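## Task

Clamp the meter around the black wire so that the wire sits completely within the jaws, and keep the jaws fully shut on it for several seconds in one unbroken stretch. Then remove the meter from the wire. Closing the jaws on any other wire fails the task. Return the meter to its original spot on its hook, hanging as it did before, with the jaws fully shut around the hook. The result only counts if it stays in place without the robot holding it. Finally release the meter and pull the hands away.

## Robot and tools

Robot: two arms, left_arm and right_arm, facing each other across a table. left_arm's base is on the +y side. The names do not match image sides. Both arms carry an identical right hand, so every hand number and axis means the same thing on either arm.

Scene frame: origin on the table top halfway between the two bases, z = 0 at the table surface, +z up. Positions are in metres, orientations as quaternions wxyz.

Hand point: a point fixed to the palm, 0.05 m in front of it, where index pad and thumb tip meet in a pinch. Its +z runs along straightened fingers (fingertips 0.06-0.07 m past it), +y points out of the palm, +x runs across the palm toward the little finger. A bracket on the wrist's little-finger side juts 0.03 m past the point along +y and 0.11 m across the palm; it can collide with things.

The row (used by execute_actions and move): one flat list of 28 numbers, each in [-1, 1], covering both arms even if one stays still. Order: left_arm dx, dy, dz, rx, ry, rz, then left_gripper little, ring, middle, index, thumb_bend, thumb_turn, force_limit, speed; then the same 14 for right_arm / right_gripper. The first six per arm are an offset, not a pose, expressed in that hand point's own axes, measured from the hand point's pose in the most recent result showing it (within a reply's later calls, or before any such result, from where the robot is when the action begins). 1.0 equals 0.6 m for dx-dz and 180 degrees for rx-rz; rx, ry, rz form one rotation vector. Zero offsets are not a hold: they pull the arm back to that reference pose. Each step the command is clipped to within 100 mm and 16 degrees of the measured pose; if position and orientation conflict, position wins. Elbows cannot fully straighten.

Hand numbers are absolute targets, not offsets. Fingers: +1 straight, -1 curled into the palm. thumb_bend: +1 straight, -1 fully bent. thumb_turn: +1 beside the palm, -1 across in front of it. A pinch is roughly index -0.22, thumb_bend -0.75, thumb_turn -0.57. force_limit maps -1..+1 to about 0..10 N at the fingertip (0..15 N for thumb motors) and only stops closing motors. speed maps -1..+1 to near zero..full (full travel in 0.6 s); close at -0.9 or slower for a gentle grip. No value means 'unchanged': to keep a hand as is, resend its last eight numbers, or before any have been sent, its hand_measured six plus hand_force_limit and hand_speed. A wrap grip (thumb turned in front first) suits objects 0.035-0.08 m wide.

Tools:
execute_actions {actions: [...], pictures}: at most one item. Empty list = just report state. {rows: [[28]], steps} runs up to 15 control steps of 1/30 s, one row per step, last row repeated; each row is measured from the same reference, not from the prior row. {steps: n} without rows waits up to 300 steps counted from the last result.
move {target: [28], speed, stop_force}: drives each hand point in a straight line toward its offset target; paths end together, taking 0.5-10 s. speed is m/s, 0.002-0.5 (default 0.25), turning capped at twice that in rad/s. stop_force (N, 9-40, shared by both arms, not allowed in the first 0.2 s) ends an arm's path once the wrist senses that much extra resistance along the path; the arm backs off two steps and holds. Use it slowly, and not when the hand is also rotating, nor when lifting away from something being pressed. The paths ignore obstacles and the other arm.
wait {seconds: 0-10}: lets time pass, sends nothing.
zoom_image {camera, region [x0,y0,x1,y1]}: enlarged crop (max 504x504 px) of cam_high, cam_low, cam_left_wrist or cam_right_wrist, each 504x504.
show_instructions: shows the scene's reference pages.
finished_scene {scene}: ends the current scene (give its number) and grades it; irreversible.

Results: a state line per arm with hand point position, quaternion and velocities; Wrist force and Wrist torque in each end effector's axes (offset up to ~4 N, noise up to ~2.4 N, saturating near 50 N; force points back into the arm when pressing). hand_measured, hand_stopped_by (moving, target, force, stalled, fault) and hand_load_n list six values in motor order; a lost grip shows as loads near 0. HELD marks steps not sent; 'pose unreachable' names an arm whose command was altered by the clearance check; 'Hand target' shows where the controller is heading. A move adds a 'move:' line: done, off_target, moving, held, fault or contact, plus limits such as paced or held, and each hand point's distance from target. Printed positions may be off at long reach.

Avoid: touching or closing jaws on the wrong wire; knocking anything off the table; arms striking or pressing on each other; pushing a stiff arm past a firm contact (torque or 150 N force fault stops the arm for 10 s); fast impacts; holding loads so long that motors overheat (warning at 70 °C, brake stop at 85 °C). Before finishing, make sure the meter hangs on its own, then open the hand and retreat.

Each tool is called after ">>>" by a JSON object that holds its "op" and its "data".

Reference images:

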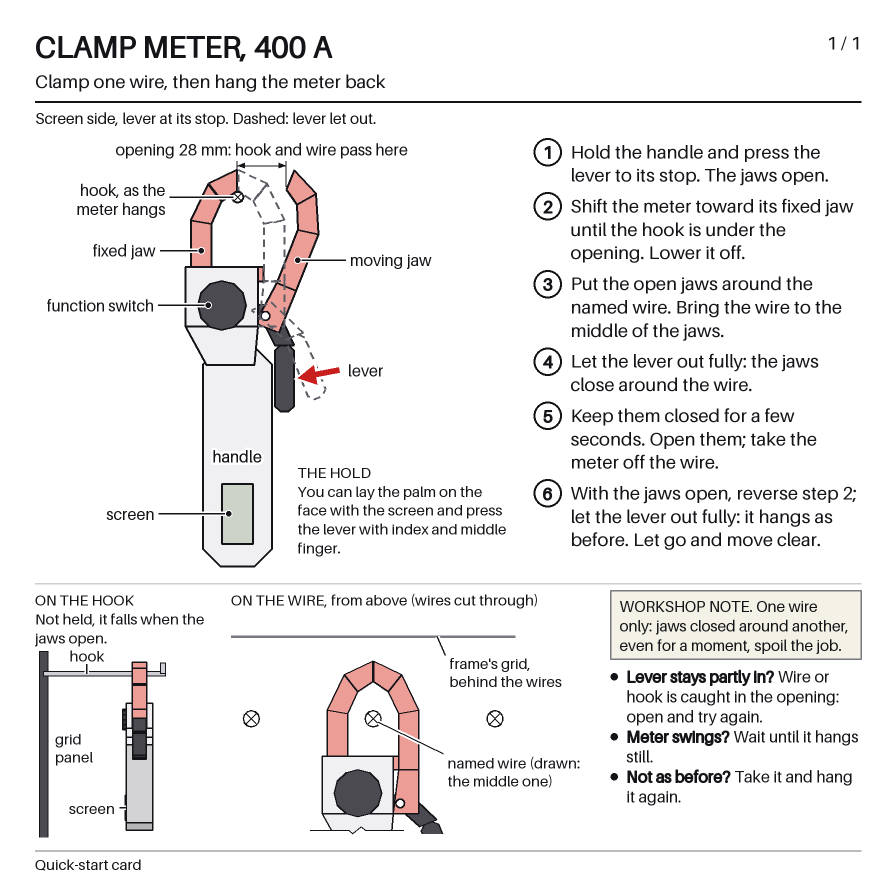

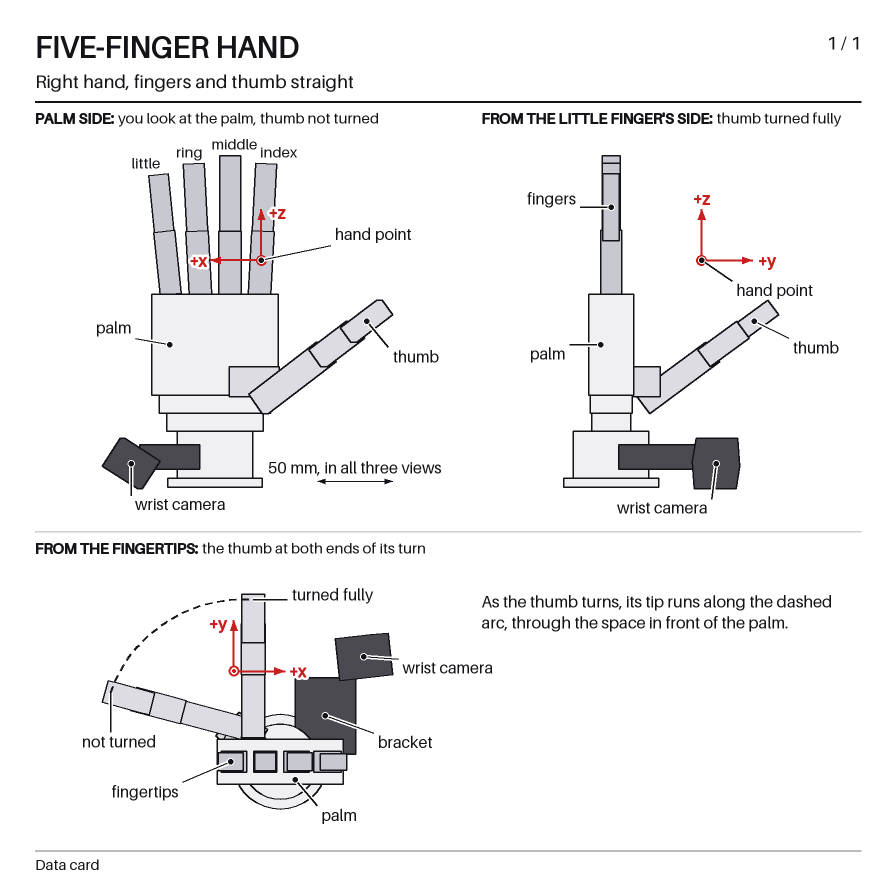

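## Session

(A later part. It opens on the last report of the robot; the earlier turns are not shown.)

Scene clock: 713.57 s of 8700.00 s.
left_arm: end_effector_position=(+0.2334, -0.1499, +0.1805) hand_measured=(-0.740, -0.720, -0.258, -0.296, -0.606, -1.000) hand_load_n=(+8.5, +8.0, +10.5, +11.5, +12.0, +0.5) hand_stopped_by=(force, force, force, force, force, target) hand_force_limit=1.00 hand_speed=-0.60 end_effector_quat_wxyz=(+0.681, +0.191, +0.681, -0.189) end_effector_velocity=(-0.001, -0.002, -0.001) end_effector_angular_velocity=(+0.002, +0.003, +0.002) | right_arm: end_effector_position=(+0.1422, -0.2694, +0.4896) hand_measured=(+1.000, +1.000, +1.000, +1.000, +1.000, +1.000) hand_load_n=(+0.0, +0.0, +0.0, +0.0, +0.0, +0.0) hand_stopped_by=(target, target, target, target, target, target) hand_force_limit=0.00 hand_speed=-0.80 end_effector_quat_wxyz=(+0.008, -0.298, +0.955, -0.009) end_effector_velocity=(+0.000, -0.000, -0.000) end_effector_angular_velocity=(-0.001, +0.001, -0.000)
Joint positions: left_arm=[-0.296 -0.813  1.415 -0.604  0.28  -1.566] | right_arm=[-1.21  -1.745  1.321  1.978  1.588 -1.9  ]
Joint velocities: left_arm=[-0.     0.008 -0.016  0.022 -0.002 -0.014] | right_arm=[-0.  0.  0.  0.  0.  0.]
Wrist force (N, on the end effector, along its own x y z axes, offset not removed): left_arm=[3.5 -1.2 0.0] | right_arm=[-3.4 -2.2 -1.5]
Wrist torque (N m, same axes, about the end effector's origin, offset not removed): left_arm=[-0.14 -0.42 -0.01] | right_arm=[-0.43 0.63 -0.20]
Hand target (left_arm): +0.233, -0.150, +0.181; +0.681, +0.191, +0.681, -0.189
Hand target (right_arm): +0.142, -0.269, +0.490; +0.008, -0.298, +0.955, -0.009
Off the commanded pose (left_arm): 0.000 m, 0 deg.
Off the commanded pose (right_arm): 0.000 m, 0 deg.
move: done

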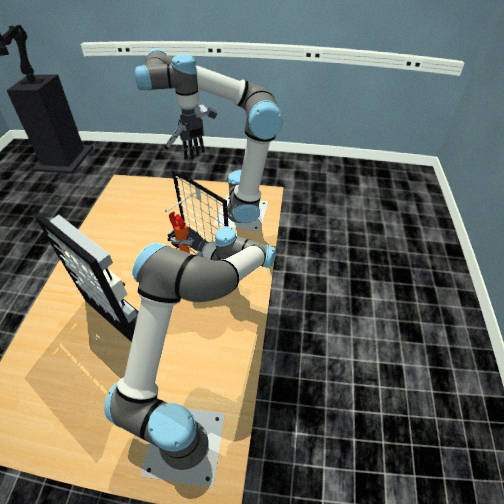

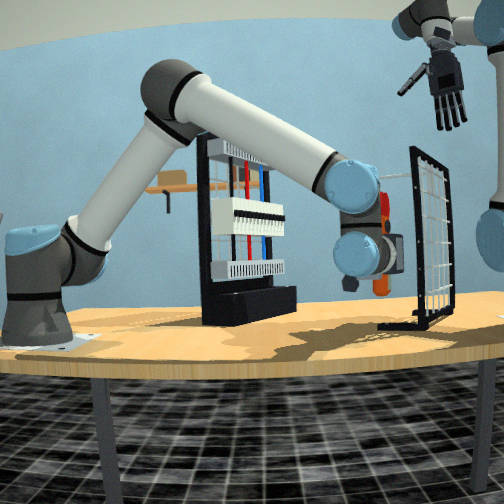

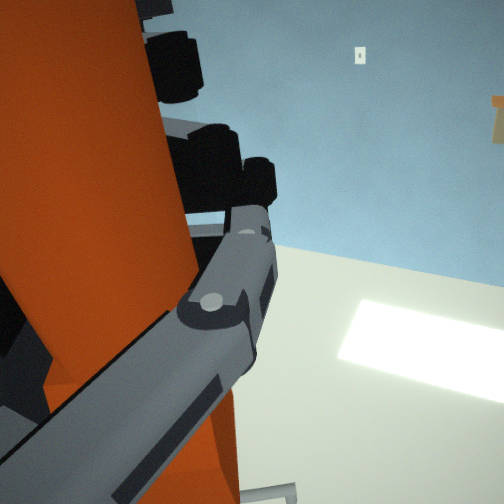

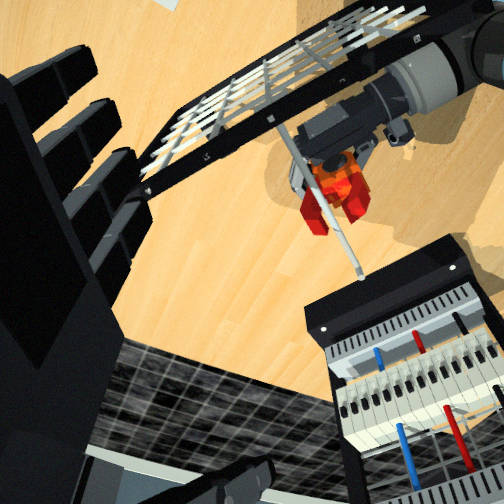

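>>> {"op": "move", "data": {"target": [-0.085,0,0,0,0,0,-1,-1,-1,-1,-1,-1,1.0,-0.6,0,0,0,0,0,0,1,1,1,1,1,1,0,-0.8], "speed": 0.04}}

>>> {"op": "zoom_image", "data": {"camera": "cam_right_wrist", "region": [180, 40, 504, 300]}}

Scene clock: 748.07 s of 8700.00 s.
left_arm: end_effector_position=(+0.2333, -0.1501, +0.2312) hand_measured=(-0.740, -0.720, -0.258, -0.296, -0.606, -1.000) hand_load_n=(+8.5, +8.0, +10.5, +11.5, +12.0, +0.5) hand_stopped_by=(force, force, force, force, force, target) hand_force_limit=1.00 hand_speed=-0.60 end_effector_quat_wxyz=(+0.681, +0.191, +0.681, -0.189) end_effector_velocity=(+0.000, +0.000, +0.002) end_effector_angular_velocity=(+0.001, +0.001, +0.001) | right_arm: end_effector_position=(+0.1422, -0.2694, +0.4896) hand_measured=(+1.000, +1.000, +1.000, +1.000, +1.000, +1.000) hand_load_n=(+0.0, +0.0, +0.0, +0.0, +0.0, +0.0) hand_stopped_by=(target, target, target, target, target, target) hand_force_limit=0.00 hand_speed=-0.80 end_effector_quat_wxyz=(+0.008, -0.298, +0.955, -0.009) end_effector_velocity=(+0.001, +0.000, -0.000) end_effector_angular_velocity=(-0.000, +0.001, -0.000)
Joint positions: left_arm=[-0.296 -0.877  1.38  -0.506  0.28  -1.566] | right_arm=[-1.21  -1.745  1.321  1.978  1.588 -1.9  ]
Joint velocities: left_arm=[ 0.    -0.002 -0.003  0.008 -0.001 -0.003] | right_arm=[ 0.     0.002  0.    -0.     0.     0.   ]
Wrist force (N, on the end effector, along its own x y z axes, offset not removed): left_arm=[0.8 -3.6 0.1] | right_arm=[-2.6 -0.1 0.3]
Wrist torque (N m, same axes, about the end effector's origin, offset not removed): left_arm=[-0.48 -0.01 -0.46] | right_arm=[-0.22 0.44 -0.09]
Hand target (left_arm): +0.233, -0.150, +0.232; +0.681, +0.191, +0.681, -0.189
Hand target (right_arm): +0.142, -0.269, +0.490; +0.008, -0.298, +0.955, -0.009
Off the commanded pose (left_arm): 0.000 m, 0 deg.
Off the commanded pose (right_arm): 0.000 m, 0 deg.
After step 90, 29.83 s passed at rest.
move: done

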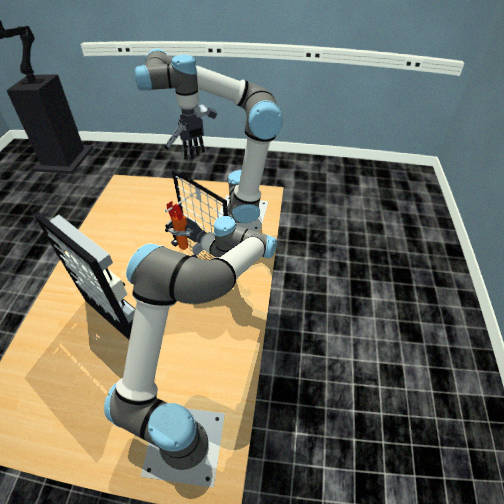

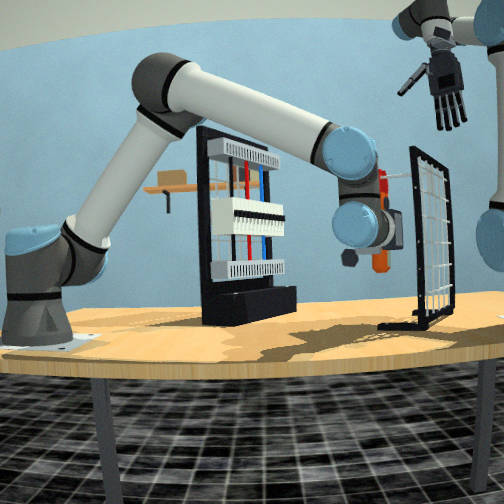

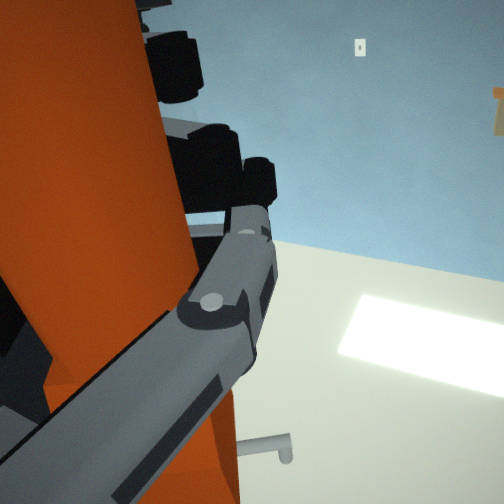

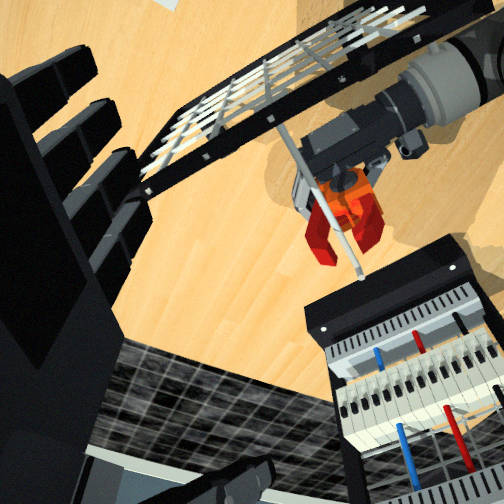

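Region (180, 40, 504, 300) of cam_right_wrist's 504x504 image, scaled by 1.556, with more detail than that image has; it fills the top 404 rows of this view, and the rest is white.

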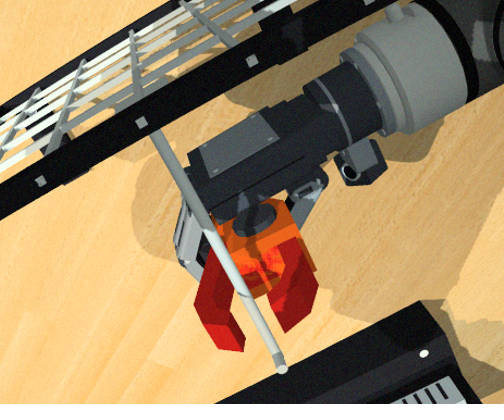

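>>> {"op": "move", "data": {"target": [0.0,0,0.018,0,0,0,-1,-1,-1,-1,-1,-1,1.0,-0.6,0,0,0,0,0,0,1,1,1,1,1,1,0,-0.8], "speed": 0.02}}

>>> {"op": "zoom_image", "data": {"camera": "cam_right_wrist", "region": [180, 40, 504, 300]}}

Scene clock: 755.00 s of 8700.00 s.
left_arm: end_effector_position=(+0.2423, -0.1555, +0.2312) hand_measured=(-0.740, -0.720, -0.258, -0.296, -0.606, -1.000) hand_load_n=(+8.5, +8.0, +10.5, +11.5, +12.0, +0.5) hand_stopped_by=(force, force, force, force, force, target) hand_force_limit=1.00 hand_speed=-0.60 end_effector_quat_wxyz=(+0.682, +0.191, +0.681, -0.189) end_effector_velocity=(+0.001, -0.002, +0.001) end_effector_angular_velocity=(+0.000, -0.000, -0.002) | right_arm: end_effector_position=(+0.1422, -0.2694, +0.4896) hand_measured=(+1.000, +1.000, +1.000, +1.000, +1.000, +1.000) hand_load_n=(+0.0, +0.0, +0.0, +0.0, +0.0, +0.0) hand_stopped_by=(target, target, target, target, target, target) hand_force_limit=0.00 hand_speed=-0.80 end_effector_quat_wxyz=(+0.008, -0.298, +0.955, -0.009) end_effector_velocity=(-0.001, -0.000, +0.001) end_effector_angular_velocity=(+0.001, -0.003, +0.000)
Joint positions: left_arm=[-0.28  -0.866  1.361 -0.498  0.296 -1.566] | right_arm=[-1.21  -1.745  1.321  1.978  1.588 -1.9  ]
Joint velocities: left_arm=[ 0.002  0.002 -0.006  0.003  0.004  0.002] | right_arm=[-0.    -0.002 -0.001  0.    -0.    -0.   ]
Wrist force (N, on the end effector, along its own x y z axes, offset not removed): left_arm=[1.2 -3.2 0.7] | right_arm=[-2.2 -3.2 -0.6]
Wrist torque (N m, same axes, about the end effector's origin, offset not removed): left_arm=[-0.41 0.05 -0.43] | right_arm=[-0.64 0.47 -0.15]
Hand target (left_arm): +0.243, -0.156, +0.231; +0.682, +0.191, +0.681, -0.189
Hand target (right_arm): +0.142, -0.269, +0.490; +0.008, -0.298, +0.955, -0.009
Off the commanded pose (left_arm): 0.000 m, 0 deg.
Off the commanded pose (right_arm): 0.000 m, 0 deg.
After step 90, 3.10 s passed at rest.
move: done

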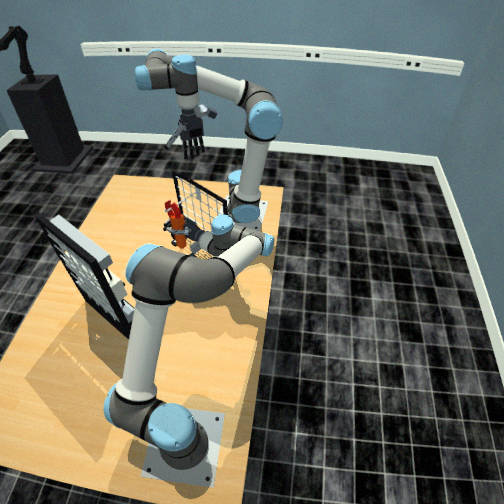

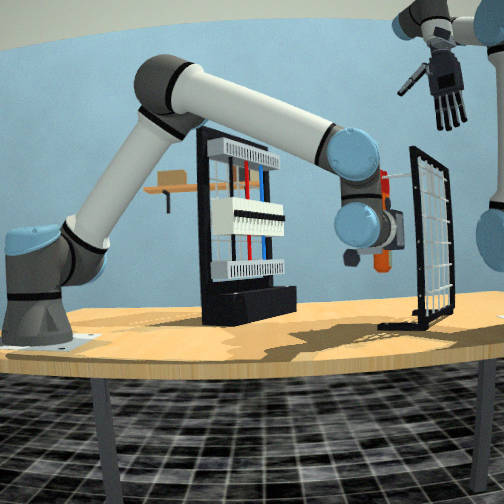

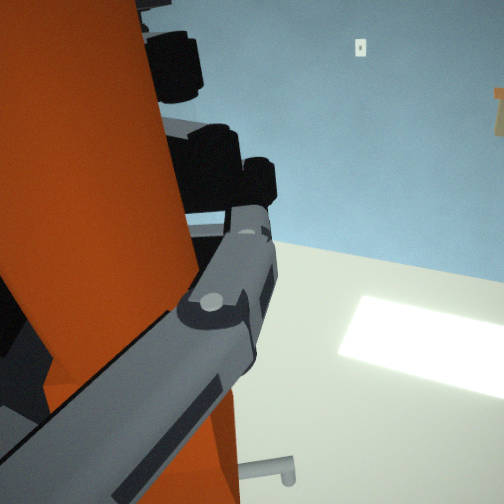

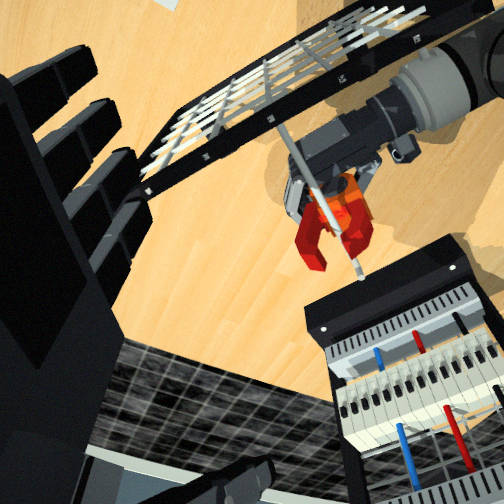

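Region (180, 40, 504, 300) of cam_right_wrist's 504x504 image, scaled by 1.556, with more detail than that image has; it fills the top 404 rows of this view, and the rest is white.

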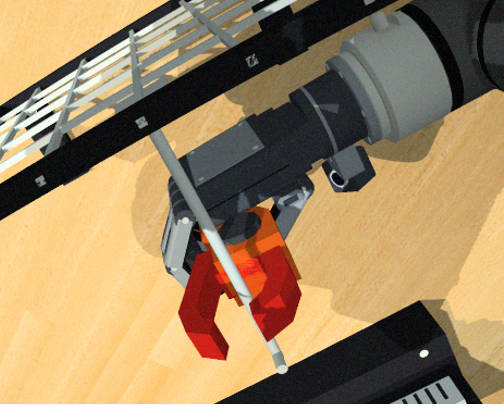

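>>> {"op": "move", "data": {"target": [0.0,0,0,0,0,0,-1,-1,0.6,0.6,-1,-1,1.0,-0.6,0,0,0,0,0,0,1,1,1,1,1,1,0,-0.8], "speed": 0.02}}

>>> {"op": "zoom_image", "data": {"camera": "cam_right_wrist", "region": [180, 40, 504, 300]}}

Scene clock: 767.27 s of 8700.00 s.
left_arm: end_effector_position=(+0.2423, -0.1555, +0.2312) hand_measured=(-0.740, -0.720, +0.600, +0.600, -0.606, -1.000) hand_load_n=(+9.5, +9.5, +0.0, +0.0, +11.0, +2.0) hand_stopped_by=(force, force, target, target, force, target) hand_force_limit=1.00 hand_speed=-0.60 end_effector_quat_wxyz=(+0.682, +0.191, +0.681, -0.189) end_effector_velocity=(+0.001, +0.001, -0.001) end_effector_angular_velocity=(+0.001, +0.000, +0.003) | right_arm: end_effector_position=(+0.1422, -0.2694, +0.4896) hand_measured=(+1.000, +1.000, +1.000, +1.000, +1.000, +1.000) hand_load_n=(+0.0, +0.0, +0.0, +0.0, +0.0, +0.0) hand_stopped_by=(target, target, target, target, target, target) hand_force_limit=0.00 hand_speed=-0.80 end_effector_quat_wxyz=(+0.008, -0.298, +0.955, -0.009) end_effector_velocity=(+0.001, +0.000, -0.000) end_effector_angular_velocity=(+0.000, +0.001, +0.000)
Joint positions: left_arm=[-0.28  -0.866  1.361 -0.498  0.296 -1.566] | right_arm=[-1.21  -1.745  1.321  1.978  1.588 -1.9  ]
Joint velocities: left_arm=[ 0.002  0.002  0.     0.001 -0.001 -0.001] | right_arm=[ 0.     0.002 -0.001 -0.    -0.     0.   ]
Wrist force (N, on the end effector, along its own x y z axes, offset not removed): left_arm=[0.9 0.9 2.7] | right_arm=[-3.3 1.1 1.3]
Wrist torque (N m, same axes, about the end effector's origin, offset not removed): left_arm=[0.09 -0.03 -0.09] | right_arm=[-0.11 0.51 -0.09]
Hand target (left_arm): +0.242, -0.156, +0.231; +0.682, +0.191, +0.681, -0.189
Hand target (right_arm): +0.142, -0.269, +0.490; +0.008, -0.298, +0.955, -0.009
Off the commanded pose (left_arm): 0.000 m, 0 deg.
Off the commanded pose (right_arm): 0.000 m, 0 deg.
After step 90, 7.63 s passed at rest.
move: done

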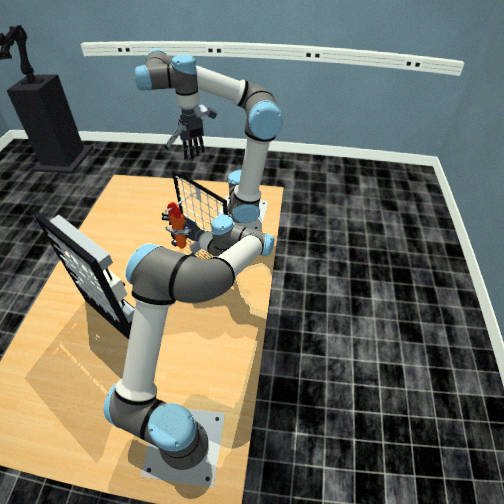

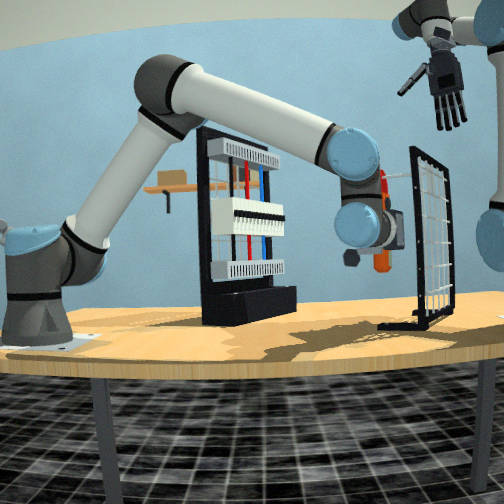

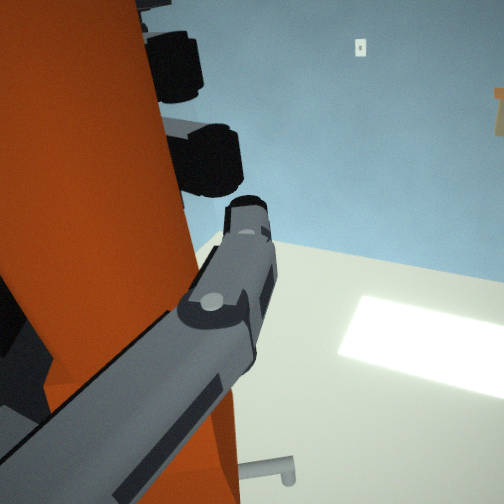

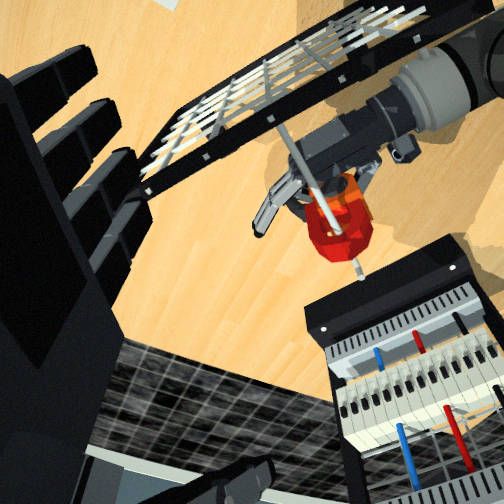

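Region (180, 40, 504, 300) of cam_right_wrist's 504x504 image, scaled by 1.556, with more detail than that image has; it fills the top 404 rows of this view, and the rest is white.

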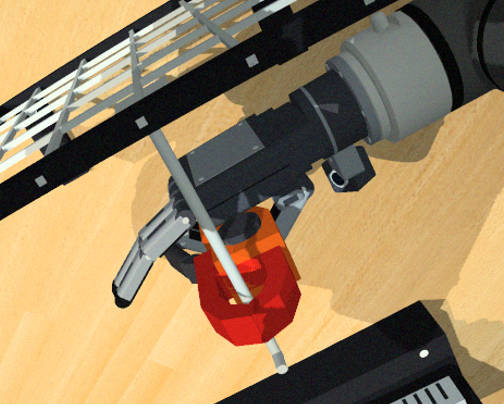

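>>> {"op": "move", "data": {"target": [0.003,0,0,0,0,0,-1,-1,0.6,0.6,-1,-1,1.0,-0.6,0,0,0,0,0,0,1,1,1,1,1,1,0,-0.8], "speed": 0.01}}

>>> {"op": "move", "data": {"target": [0,0,0,0,0,0,1,1,1,1,1,-1,1.0,-0.7,0,0,0,0,0,0,1,1,1,1,1,1,0,-0.8], "speed": 0.01}}

>>> {"op": "zoom_image", "data": {"camera": "cam_right_wrist", "region": [180, 40, 504, 300]}}

Scene clock: 777.00 s of 8700.00 s.
left_arm: end_effector_position=(+0.2423, -0.1555, +0.2296) hand_measured=(-0.740, -0.720, +0.600, +0.600, -0.606, -1.000) hand_load_n=(+9.5, +9.5, +0.0, +0.0, +11.0, +2.0) hand_stopped_by=(force, force, target, target, force, target) hand_force_limit=1.00 hand_speed=-0.60 end_effector_quat_wxyz=(+0.682, +0.191, +0.681, -0.189) end_effector_velocity=(+0.001, +0.000, -0.001) end_effector_angular_velocity=(+0.001, -0.000, +0.001) | right_arm: end_effector_position=(+0.1422, -0.2694, +0.4896) hand_measured=(+1.000, +1.000, +1.000, +1.000, +1.000, +1.000) hand_load_n=(+0.0, +0.0, +0.0, +0.0, +0.0, +0.0) hand_stopped_by=(target, target, target, target, target, target) hand_force_limit=0.00 hand_speed=-0.80 end_effector_quat_wxyz=(+0.008, -0.298, +0.955, -0.009) end_effector_velocity=(-0.000, -0.000, -0.000) end_effector_angular_velocity=(-0.000, +0.000, +0.000)
Joint positions: left_arm=[-0.28  -0.864  1.362 -0.501  0.296 -1.566] | right_arm=[-1.21  -1.745  1.321  1.978  1.588 -1.9  ]
Joint velocities: left_arm=[ 0.001  0.     0.001 -0.002 -0.     0.001] | right_arm=[ 0.  0.  0. -0.  0. -0.]
Wrist force (N, on the end effector, along its own x y z axes, offset not removed): left_arm=[1.8 -1.4 -0.5] | right_arm=[-3.8 -0.2 -2.0]
Wrist torque (N m, same axes, about the end effector's origin, offset not removed): left_arm=[-0.11 0.07 -0.23] | right_arm=[-0.13 0.75 -0.15]
Hand target (left_arm): +0.242, -0.156, +0.229; +0.682, +0.191, +0.681, -0.189
Hand target (right_arm): +0.142, -0.269, +0.490; +0.008, -0.298, +0.955, -0.009
Off the commanded pose (left_arm): 0.000 m, 0 deg.
Off the commanded pose (right_arm): 0.000 m, 0 deg.
After step 90, 6.03 s passed at rest.
move: done

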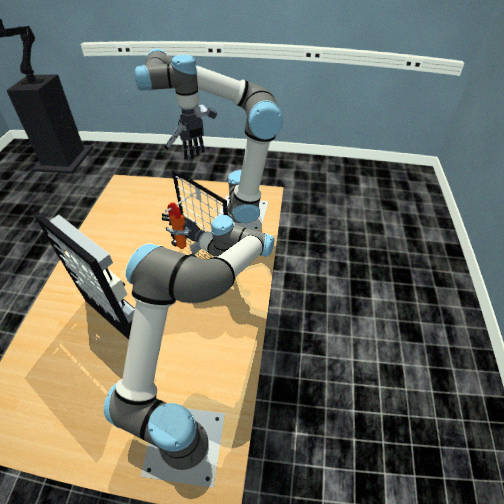

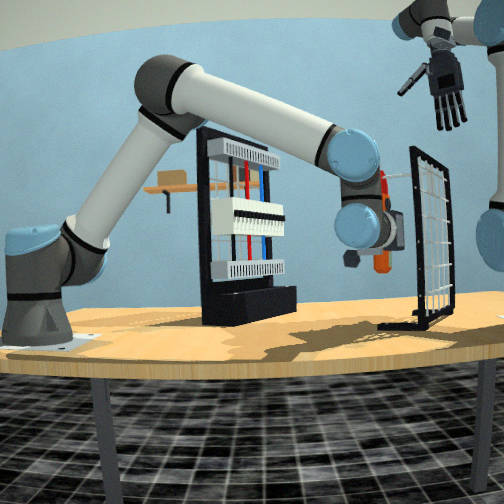

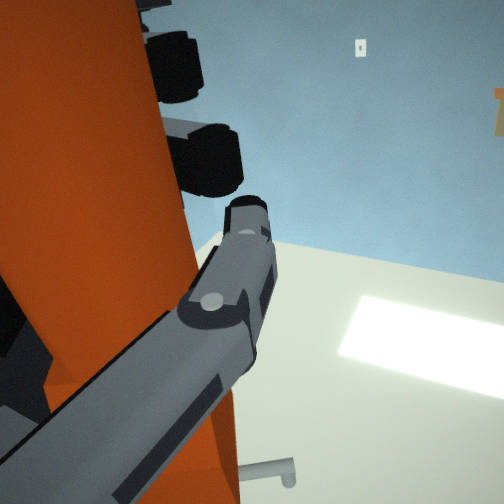

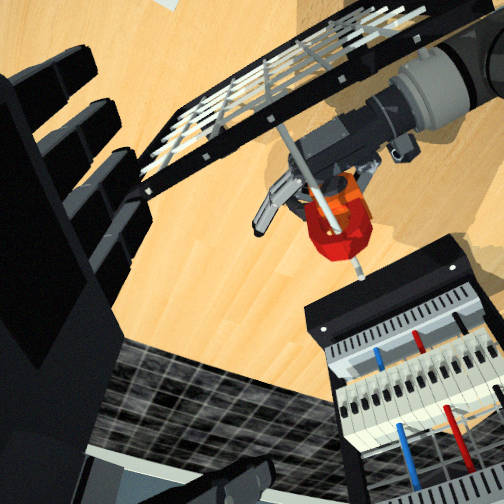

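Scene clock: 782.00 s of 8700.00 s.
left_arm: end_effector_position=(+0.2423, -0.1555, +0.2296) hand_measured=(+1.000, +1.000, +1.000, +1.000, +0.934, -1.000) hand_load_n=(+0.0, +0.0, +0.0, +0.0, +0.0, +0.0) hand_stopped_by=(target, target, target, target, moving, target) hand_force_limit=1.00 hand_speed=-0.70 end_effector_quat_wxyz=(+0.682, +0.191, +0.681, -0.189) end_effector_velocity=(+0.000, +0.000, -0.000) end_effector_angular_velocity=(+0.000, -0.000, +0.001) | right_arm: end_effector_position=(+0.1422, -0.2694, +0.4896) hand_measured=(+1.000, +1.000, +1.000, +1.000, +1.000, +1.000) hand_load_n=(+0.0, +0.0, +0.0, +0.0, +0.0, +0.0) hand_stopped_by=(target, target, target, target, target, target) hand_force_limit=0.00 hand_speed=-0.80 end_effector_quat_wxyz=(+0.008, -0.298, +0.955, -0.009) end_effector_velocity=(+0.000, +0.000, -0.001) end_effector_angular_velocity=(-0.001, +0.002, +0.000)
Joint positions: left_arm=[-0.28  -0.864  1.362 -0.501  0.296 -1.566] | right_arm=[-1.21  -1.745  1.321  1.978  1.588 -1.9  ]
Joint velocities: left_arm=[ 0.001  0.    -0.    -0.    -0.001  0.   ] | right_arm=[ 0.     0.001  0.001 -0.     0.    -0.   ]
Wrist force (N, on the end effector, along its own x y z axes, offset not removed): left_arm=[-0.5 -1.2 0.7] | right_arm=[-3.3 -0.4 -0.9]
Wrist torque (N m, same axes, about the end effector's origin, offset not removed): left_arm=[-0.03 -0.13 -0.33] | right_arm=[-0.17 0.62 -0.13]
Hand target (left_arm): +0.242, -0.156, +0.230; +0.682, +0.191, +0.681, -0.189
Hand target (right_arm): +0.142, -0.269, +0.490; +0.008, -0.298, +0.955, -0.009
Off the commanded pose (left_arm): 0.000 m, 0 deg.
Off the commanded pose (right_arm): 0.000 m, 0 deg.
move: moving (left_arm; no rest 5 s after the path's end)

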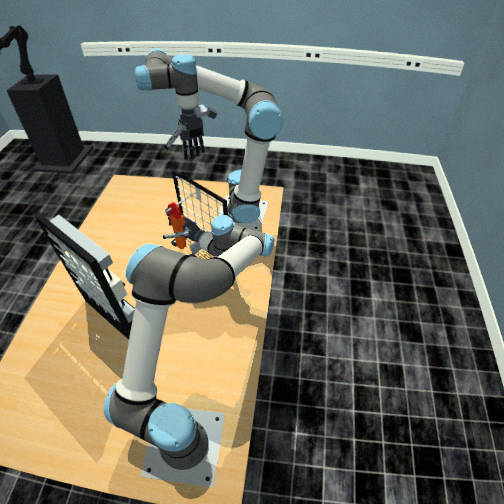

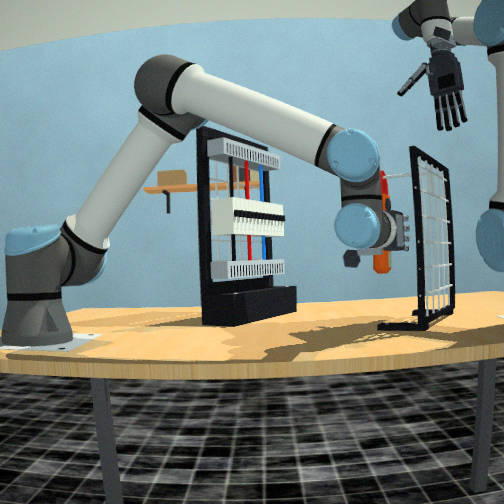

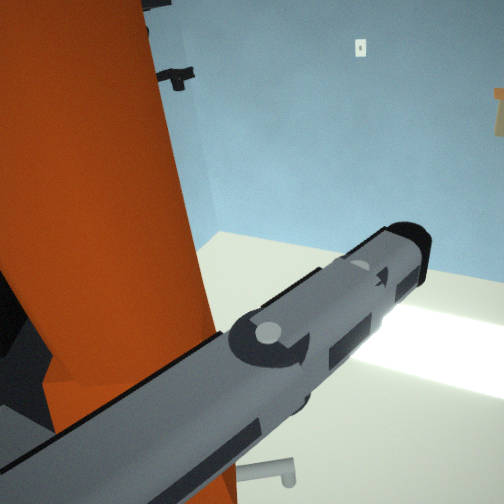

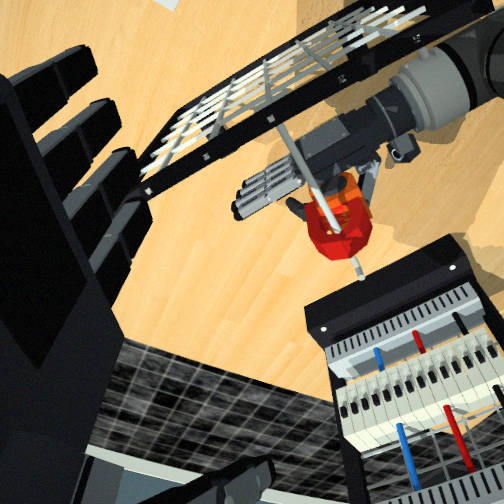

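Region (180, 40, 504, 300) of cam_right_wrist's 504x504 image, scaled by 1.556, with more detail than that image has; it fills the top 404 rows of this view, and the rest is white.

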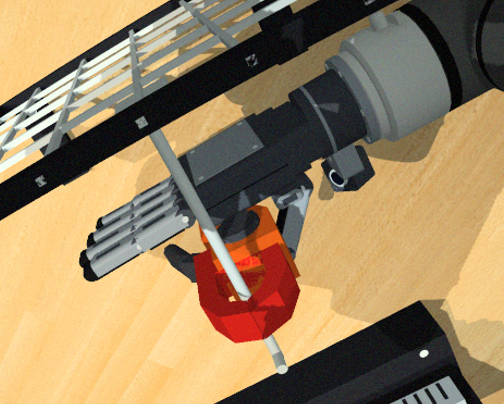

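>>> {"op": "move", "data": {"target": [0,-0.01,-0.005,0,0,0,1,1,1,1,1,-1,1.0,-0.7,0,0,0,0,0,0,1,1,1,1,1,1,0,-0.8], "speed": 0.02}}

>>> {"op": "move", "data": {"target": [0,0,-0.33,0,0,0,1,1,1,1,1,-1,1.0,-0.7,0,0,0,0,0,0,1,1,1,1,1,1,0,-0.8], "speed": 0.1}}

Scene clock: 789.40 s of 8700.00 s.
left_arm: end_effector_position=(+0.2368, -0.1589, +0.2296) hand_measured=(+1.000, +1.000, +1.000, +1.000, +1.000, -1.000) hand_load_n=(+0.0, +0.0, +0.0, +0.0, +0.0, +0.0) hand_stopped_by=(target, target, target, target, target, target) hand_force_limit=1.00 hand_speed=-0.70 end_effector_quat_wxyz=(+0.682, +0.191, +0.680, -0.189) end_effector_velocity=(+0.000, -0.001, -0.001) end_effector_angular_velocity=(+0.005, -0.002, +0.003) | right_arm: end_effector_position=(+0.1422, -0.2694, +0.4896) hand_measured=(+1.000, +1.000, +1.000, +1.000, +1.000, +1.000) hand_load_n=(+0.0, +0.0, +0.0, +0.0, +0.0, +0.0) hand_stopped_by=(target, target, target, target, target, target) hand_force_limit=0.00 hand_speed=-0.80 end_effector_quat_wxyz=(+0.008, -0.298, +0.955, -0.009) end_effector_velocity=(-0.001, -0.000, +0.001) end_effector_angular_velocity=(+0.001, -0.004, +0.000)
Joint positions: left_arm=[-0.287 -0.856  1.348 -0.495  0.289 -1.565] | right_arm=[-1.21  -1.745  1.321  1.978  1.588 -1.9  ]
Joint velocities: left_arm=[ 0.     0.005 -0.006  0.005 -0.003  0.001] | right_arm=[ 0.    -0.002 -0.002 -0.     0.    -0.   ]
Wrist force (N, on the end effector, along its own x y z axes, offset not removed): left_arm=[0.5 -4.4 0.2] | right_arm=[-3.3 -1.1 -0.8]
Wrist torque (N m, same axes, about the end effector's origin, offset not removed): left_arm=[-0.58 -0.27 -0.36] | right_arm=[-0.34 0.55 -0.14]
Hand target (left_arm): +0.237, -0.159, +0.230; +0.682, +0.191, +0.681, -0.189
Hand target (right_arm): +0.142, -0.269, +0.490; +0.008, -0.298, +0.955, -0.009
Off the commanded pose (left_arm): 0.000 m, 0 deg.
Off the commanded pose (right_arm): 0.000 m, 0 deg.
After step 100, 3.33 s passed at rest.
move: done

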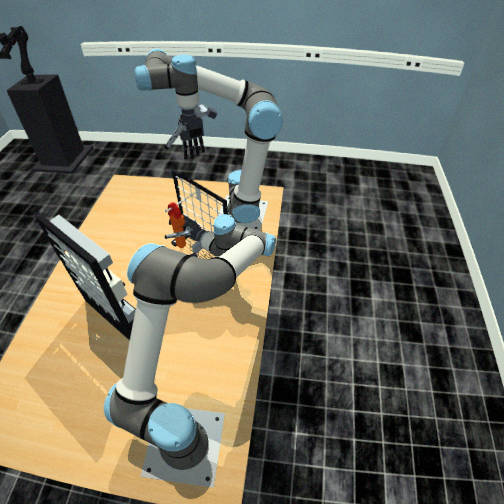

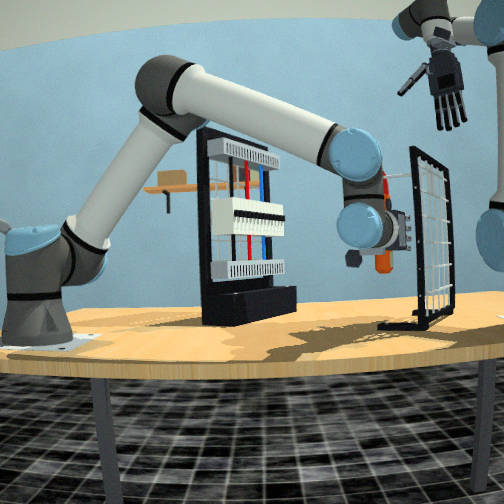

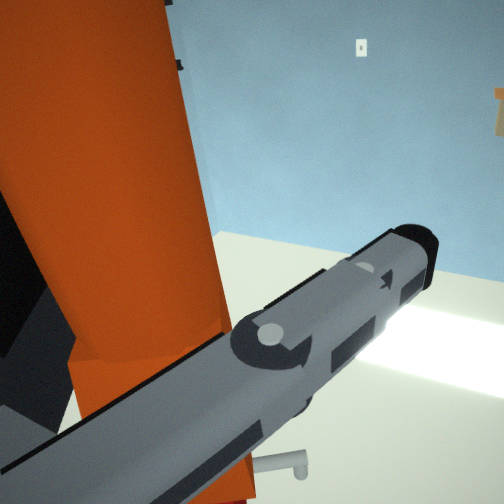

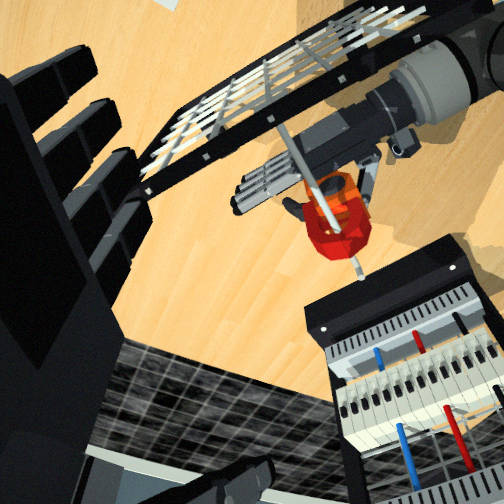

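Scene clock: 791.90 s of 8700.00 s.
left_arm: end_effector_position=(+0.0679, -0.0562, +0.2294) hand_measured=(+1.000, +1.000, +1.000, +1.000, +1.000, -1.000) hand_load_n=(+0.0, +0.0, +0.0, +0.0, +0.0, +0.0) hand_stopped_by=(target, target, target, target, target, target) hand_force_limit=1.00 hand_speed=-0.70 end_effector_quat_wxyz=(+0.682, +0.191, +0.680, -0.189) end_effector_velocity=(-0.004, +0.002, -0.000) end_effector_angular_velocity=(-0.001, +0.001, -0.003) | right_arm: end_effector_position=(+0.1422, -0.2694, +0.4896) hand_measured=(+1.000, +1.000, +1.000, +1.000, +1.000, +1.000) hand_load_n=(+0.0, +0.0, +0.0, +0.0, +0.0, +0.0) hand_stopped_by=(target, target, target, target, target, target) hand_force_limit=0.00 hand_speed=-0.80 end_effector_quat_wxyz=(+0.008, -0.298, +0.955, -0.009) end_effector_velocity=(-0.000, +0.000, +0.000) end_effector_angular_velocity=(+0.001, -0.002, -0.000)
Joint positions: left_arm=[-0.621 -0.992  1.589 -0.577 -0.045 -1.588] | right_arm=[-1.21  -1.745  1.321  1.978  1.588 -1.9  ]
Joint velocities: left_arm=[-0.008 -0.006  0.009 -0.023 -0.005  0.019] | right_arm=[ 0.    -0.    -0.001  0.    -0.     0.   ]
Wrist force (N, on the end effector, along its own x y z axes, offset not removed): left_arm=[-1.8 -4.7 -1.8] | right_arm=[-2.9 0.2 0.1]
Wrist torque (N m, same axes, about the end effector's origin, offset not removed): left_arm=[-0.67 -0.01 -0.44] | right_arm=[-0.10 0.53 -0.10]
Hand target (left_arm): +0.068, -0.056, +0.229; +0.682, +0.191, +0.680, -0.189
Hand target (right_arm): +0.142, -0.269, +0.490; +0.008, -0.298, +0.955, -0.009
Off the commanded pose (left_arm): 0.000 m, 0 deg.
Off the commanded pose (right_arm): 0.000 m, 0 deg.
move: done

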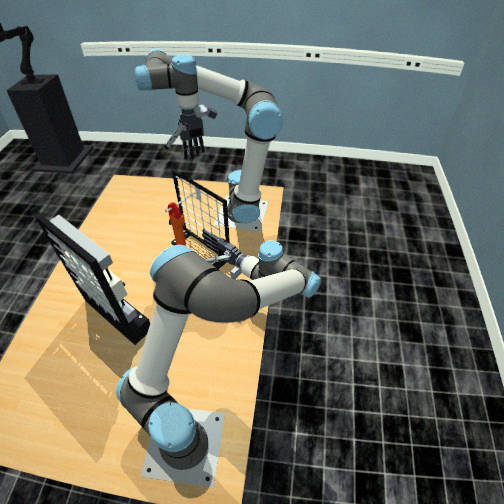

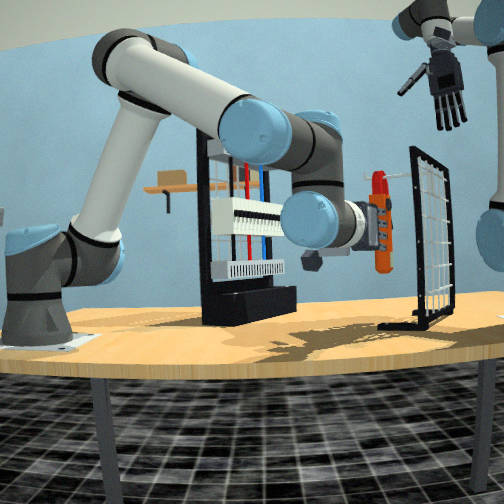

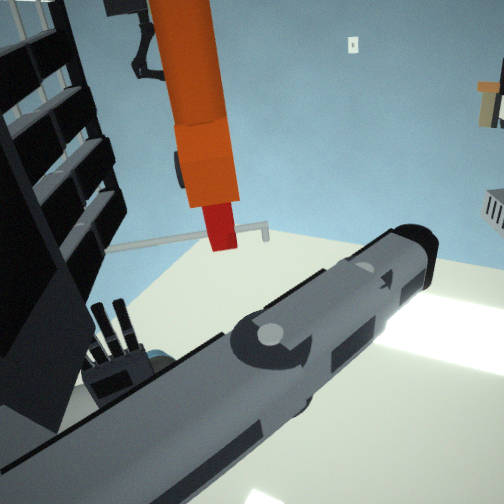

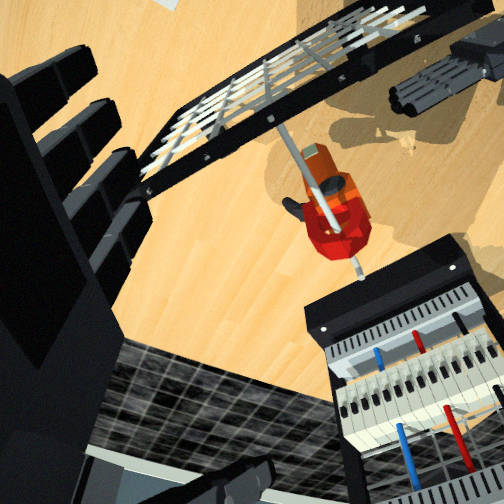

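>>> {"op": "move", "data": {"target": [-0.1,0.25,-0.05,0,0,0,1,1,1,1,1,-1,1.0,-0.7,0,0,0,0,0,0,1,1,1,1,1,1,0,-0.8], "speed": 0.15}}

>>> {"op": "zoom_image", "data": {"camera": "cam_right_wrist", "region": [180, 40, 504, 300]}}

Scene clock: 799.03 s of 8700.00 s.
left_arm: end_effector_position=(+0.1200, +0.0870, +0.2897) hand_measured=(+1.000, +1.000, +1.000, +1.000, +1.000, -1.000) hand_load_n=(+0.0, +0.0, +0.0, +0.0, +0.0, +0.0) hand_stopped_by=(target, target, target, target, target, target) hand_force_limit=1.00 hand_speed=-0.70 end_effector_quat_wxyz=(+0.682, +0.191, +0.680, -0.190) end_effector_velocity=(-0.000, +0.003, +0.001) end_effector_angular_velocity=(+0.003, +0.007, -0.002) | right_arm: end_effector_position=(+0.1422, -0.2694, +0.4896) hand_measured=(+1.000, +1.000, +1.000, +1.000, +1.000, +1.000) hand_load_n=(+0.0, +0.0, +0.0, +0.0, +0.0, +0.0) hand_stopped_by=(target, target, target, target, target, target) hand_force_limit=0.00 hand_speed=-0.80 end_effector_quat_wxyz=(+0.008, -0.298, +0.955, -0.009) end_effector_velocity=(+0.000, +0.000, -0.000) end_effector_angular_velocity=(-0.001, +0.002, +0.000)
Joint positions: left_arm=[-0.712 -1.393  1.997 -0.589 -0.136 -1.584] | right_arm=[-1.21  -1.745  1.321  1.978  1.588 -1.9  ]
Joint velocities: left_arm=[-0.006 -0.022  0.017 -0.048 -0.004  0.051] | right_arm=[-0.     0.001  0.001 -0.     0.    -0.   ]
Wrist force (N, on the end effector, along its own x y z axes, offset not removed): left_arm=[-3.5 -2.2 -1.2] | right_arm=[-3.1 -2.2 -0.2]
Wrist torque (N m, same axes, about the end effector's origin, offset not removed): left_arm=[-0.41 0.45 -0.32] | right_arm=[-0.51 0.54 -0.21]
Hand target (left_arm): +0.120, +0.087, +0.290; +0.682, +0.191, +0.680, -0.189
Hand target (right_arm): +0.142, -0.269, +0.490; +0.008, -0.298, +0.955, -0.009
Off the commanded pose (left_arm): 0.000 m, 0 deg.
Off the commanded pose (right_arm): 0.000 m, 0 deg.
After step 90, 2.43 s passed at rest.
move: done

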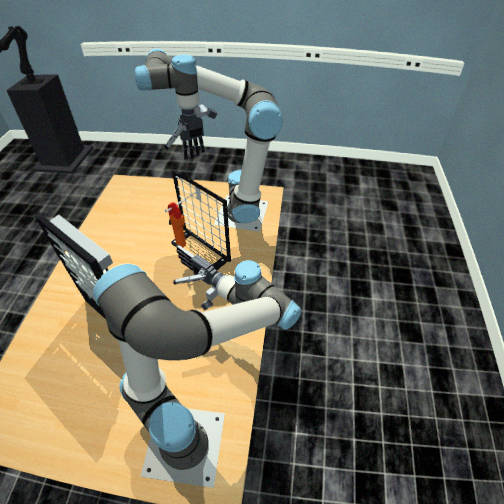

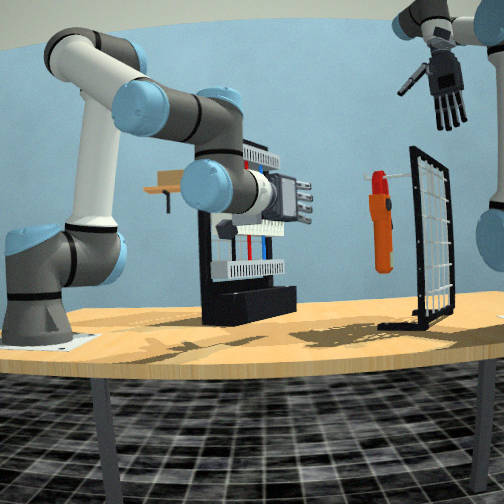

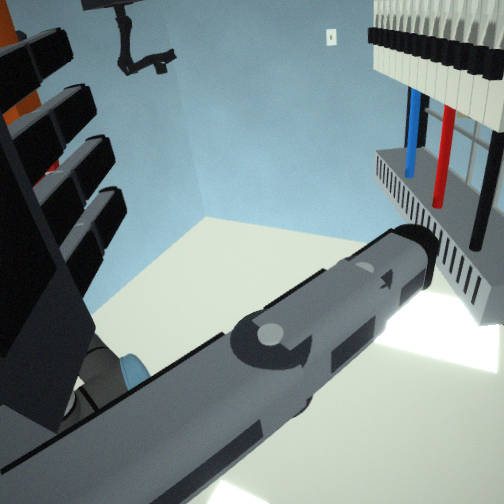

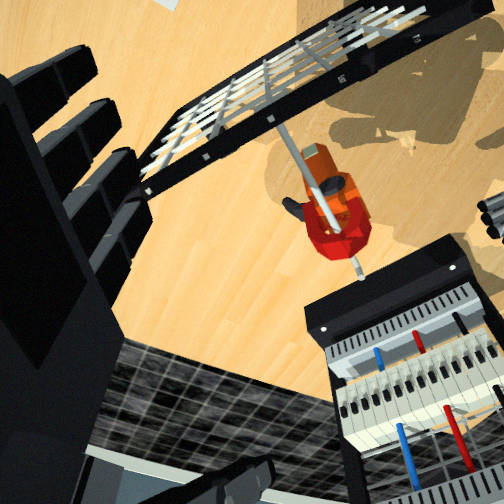

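Region (180, 40, 504, 300) of cam_right_wrist's 504x504 image, scaled by 1.556, with more detail than that image has; it fills the top 404 rows of this view, and the rest is white.

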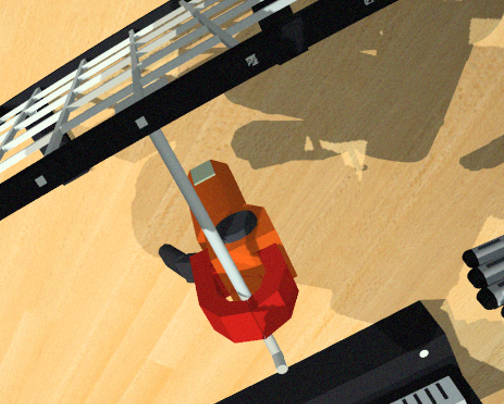

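>>> {"op": "finished_scene", "data": {"scene": 1}}

The scene is finished: the task was done.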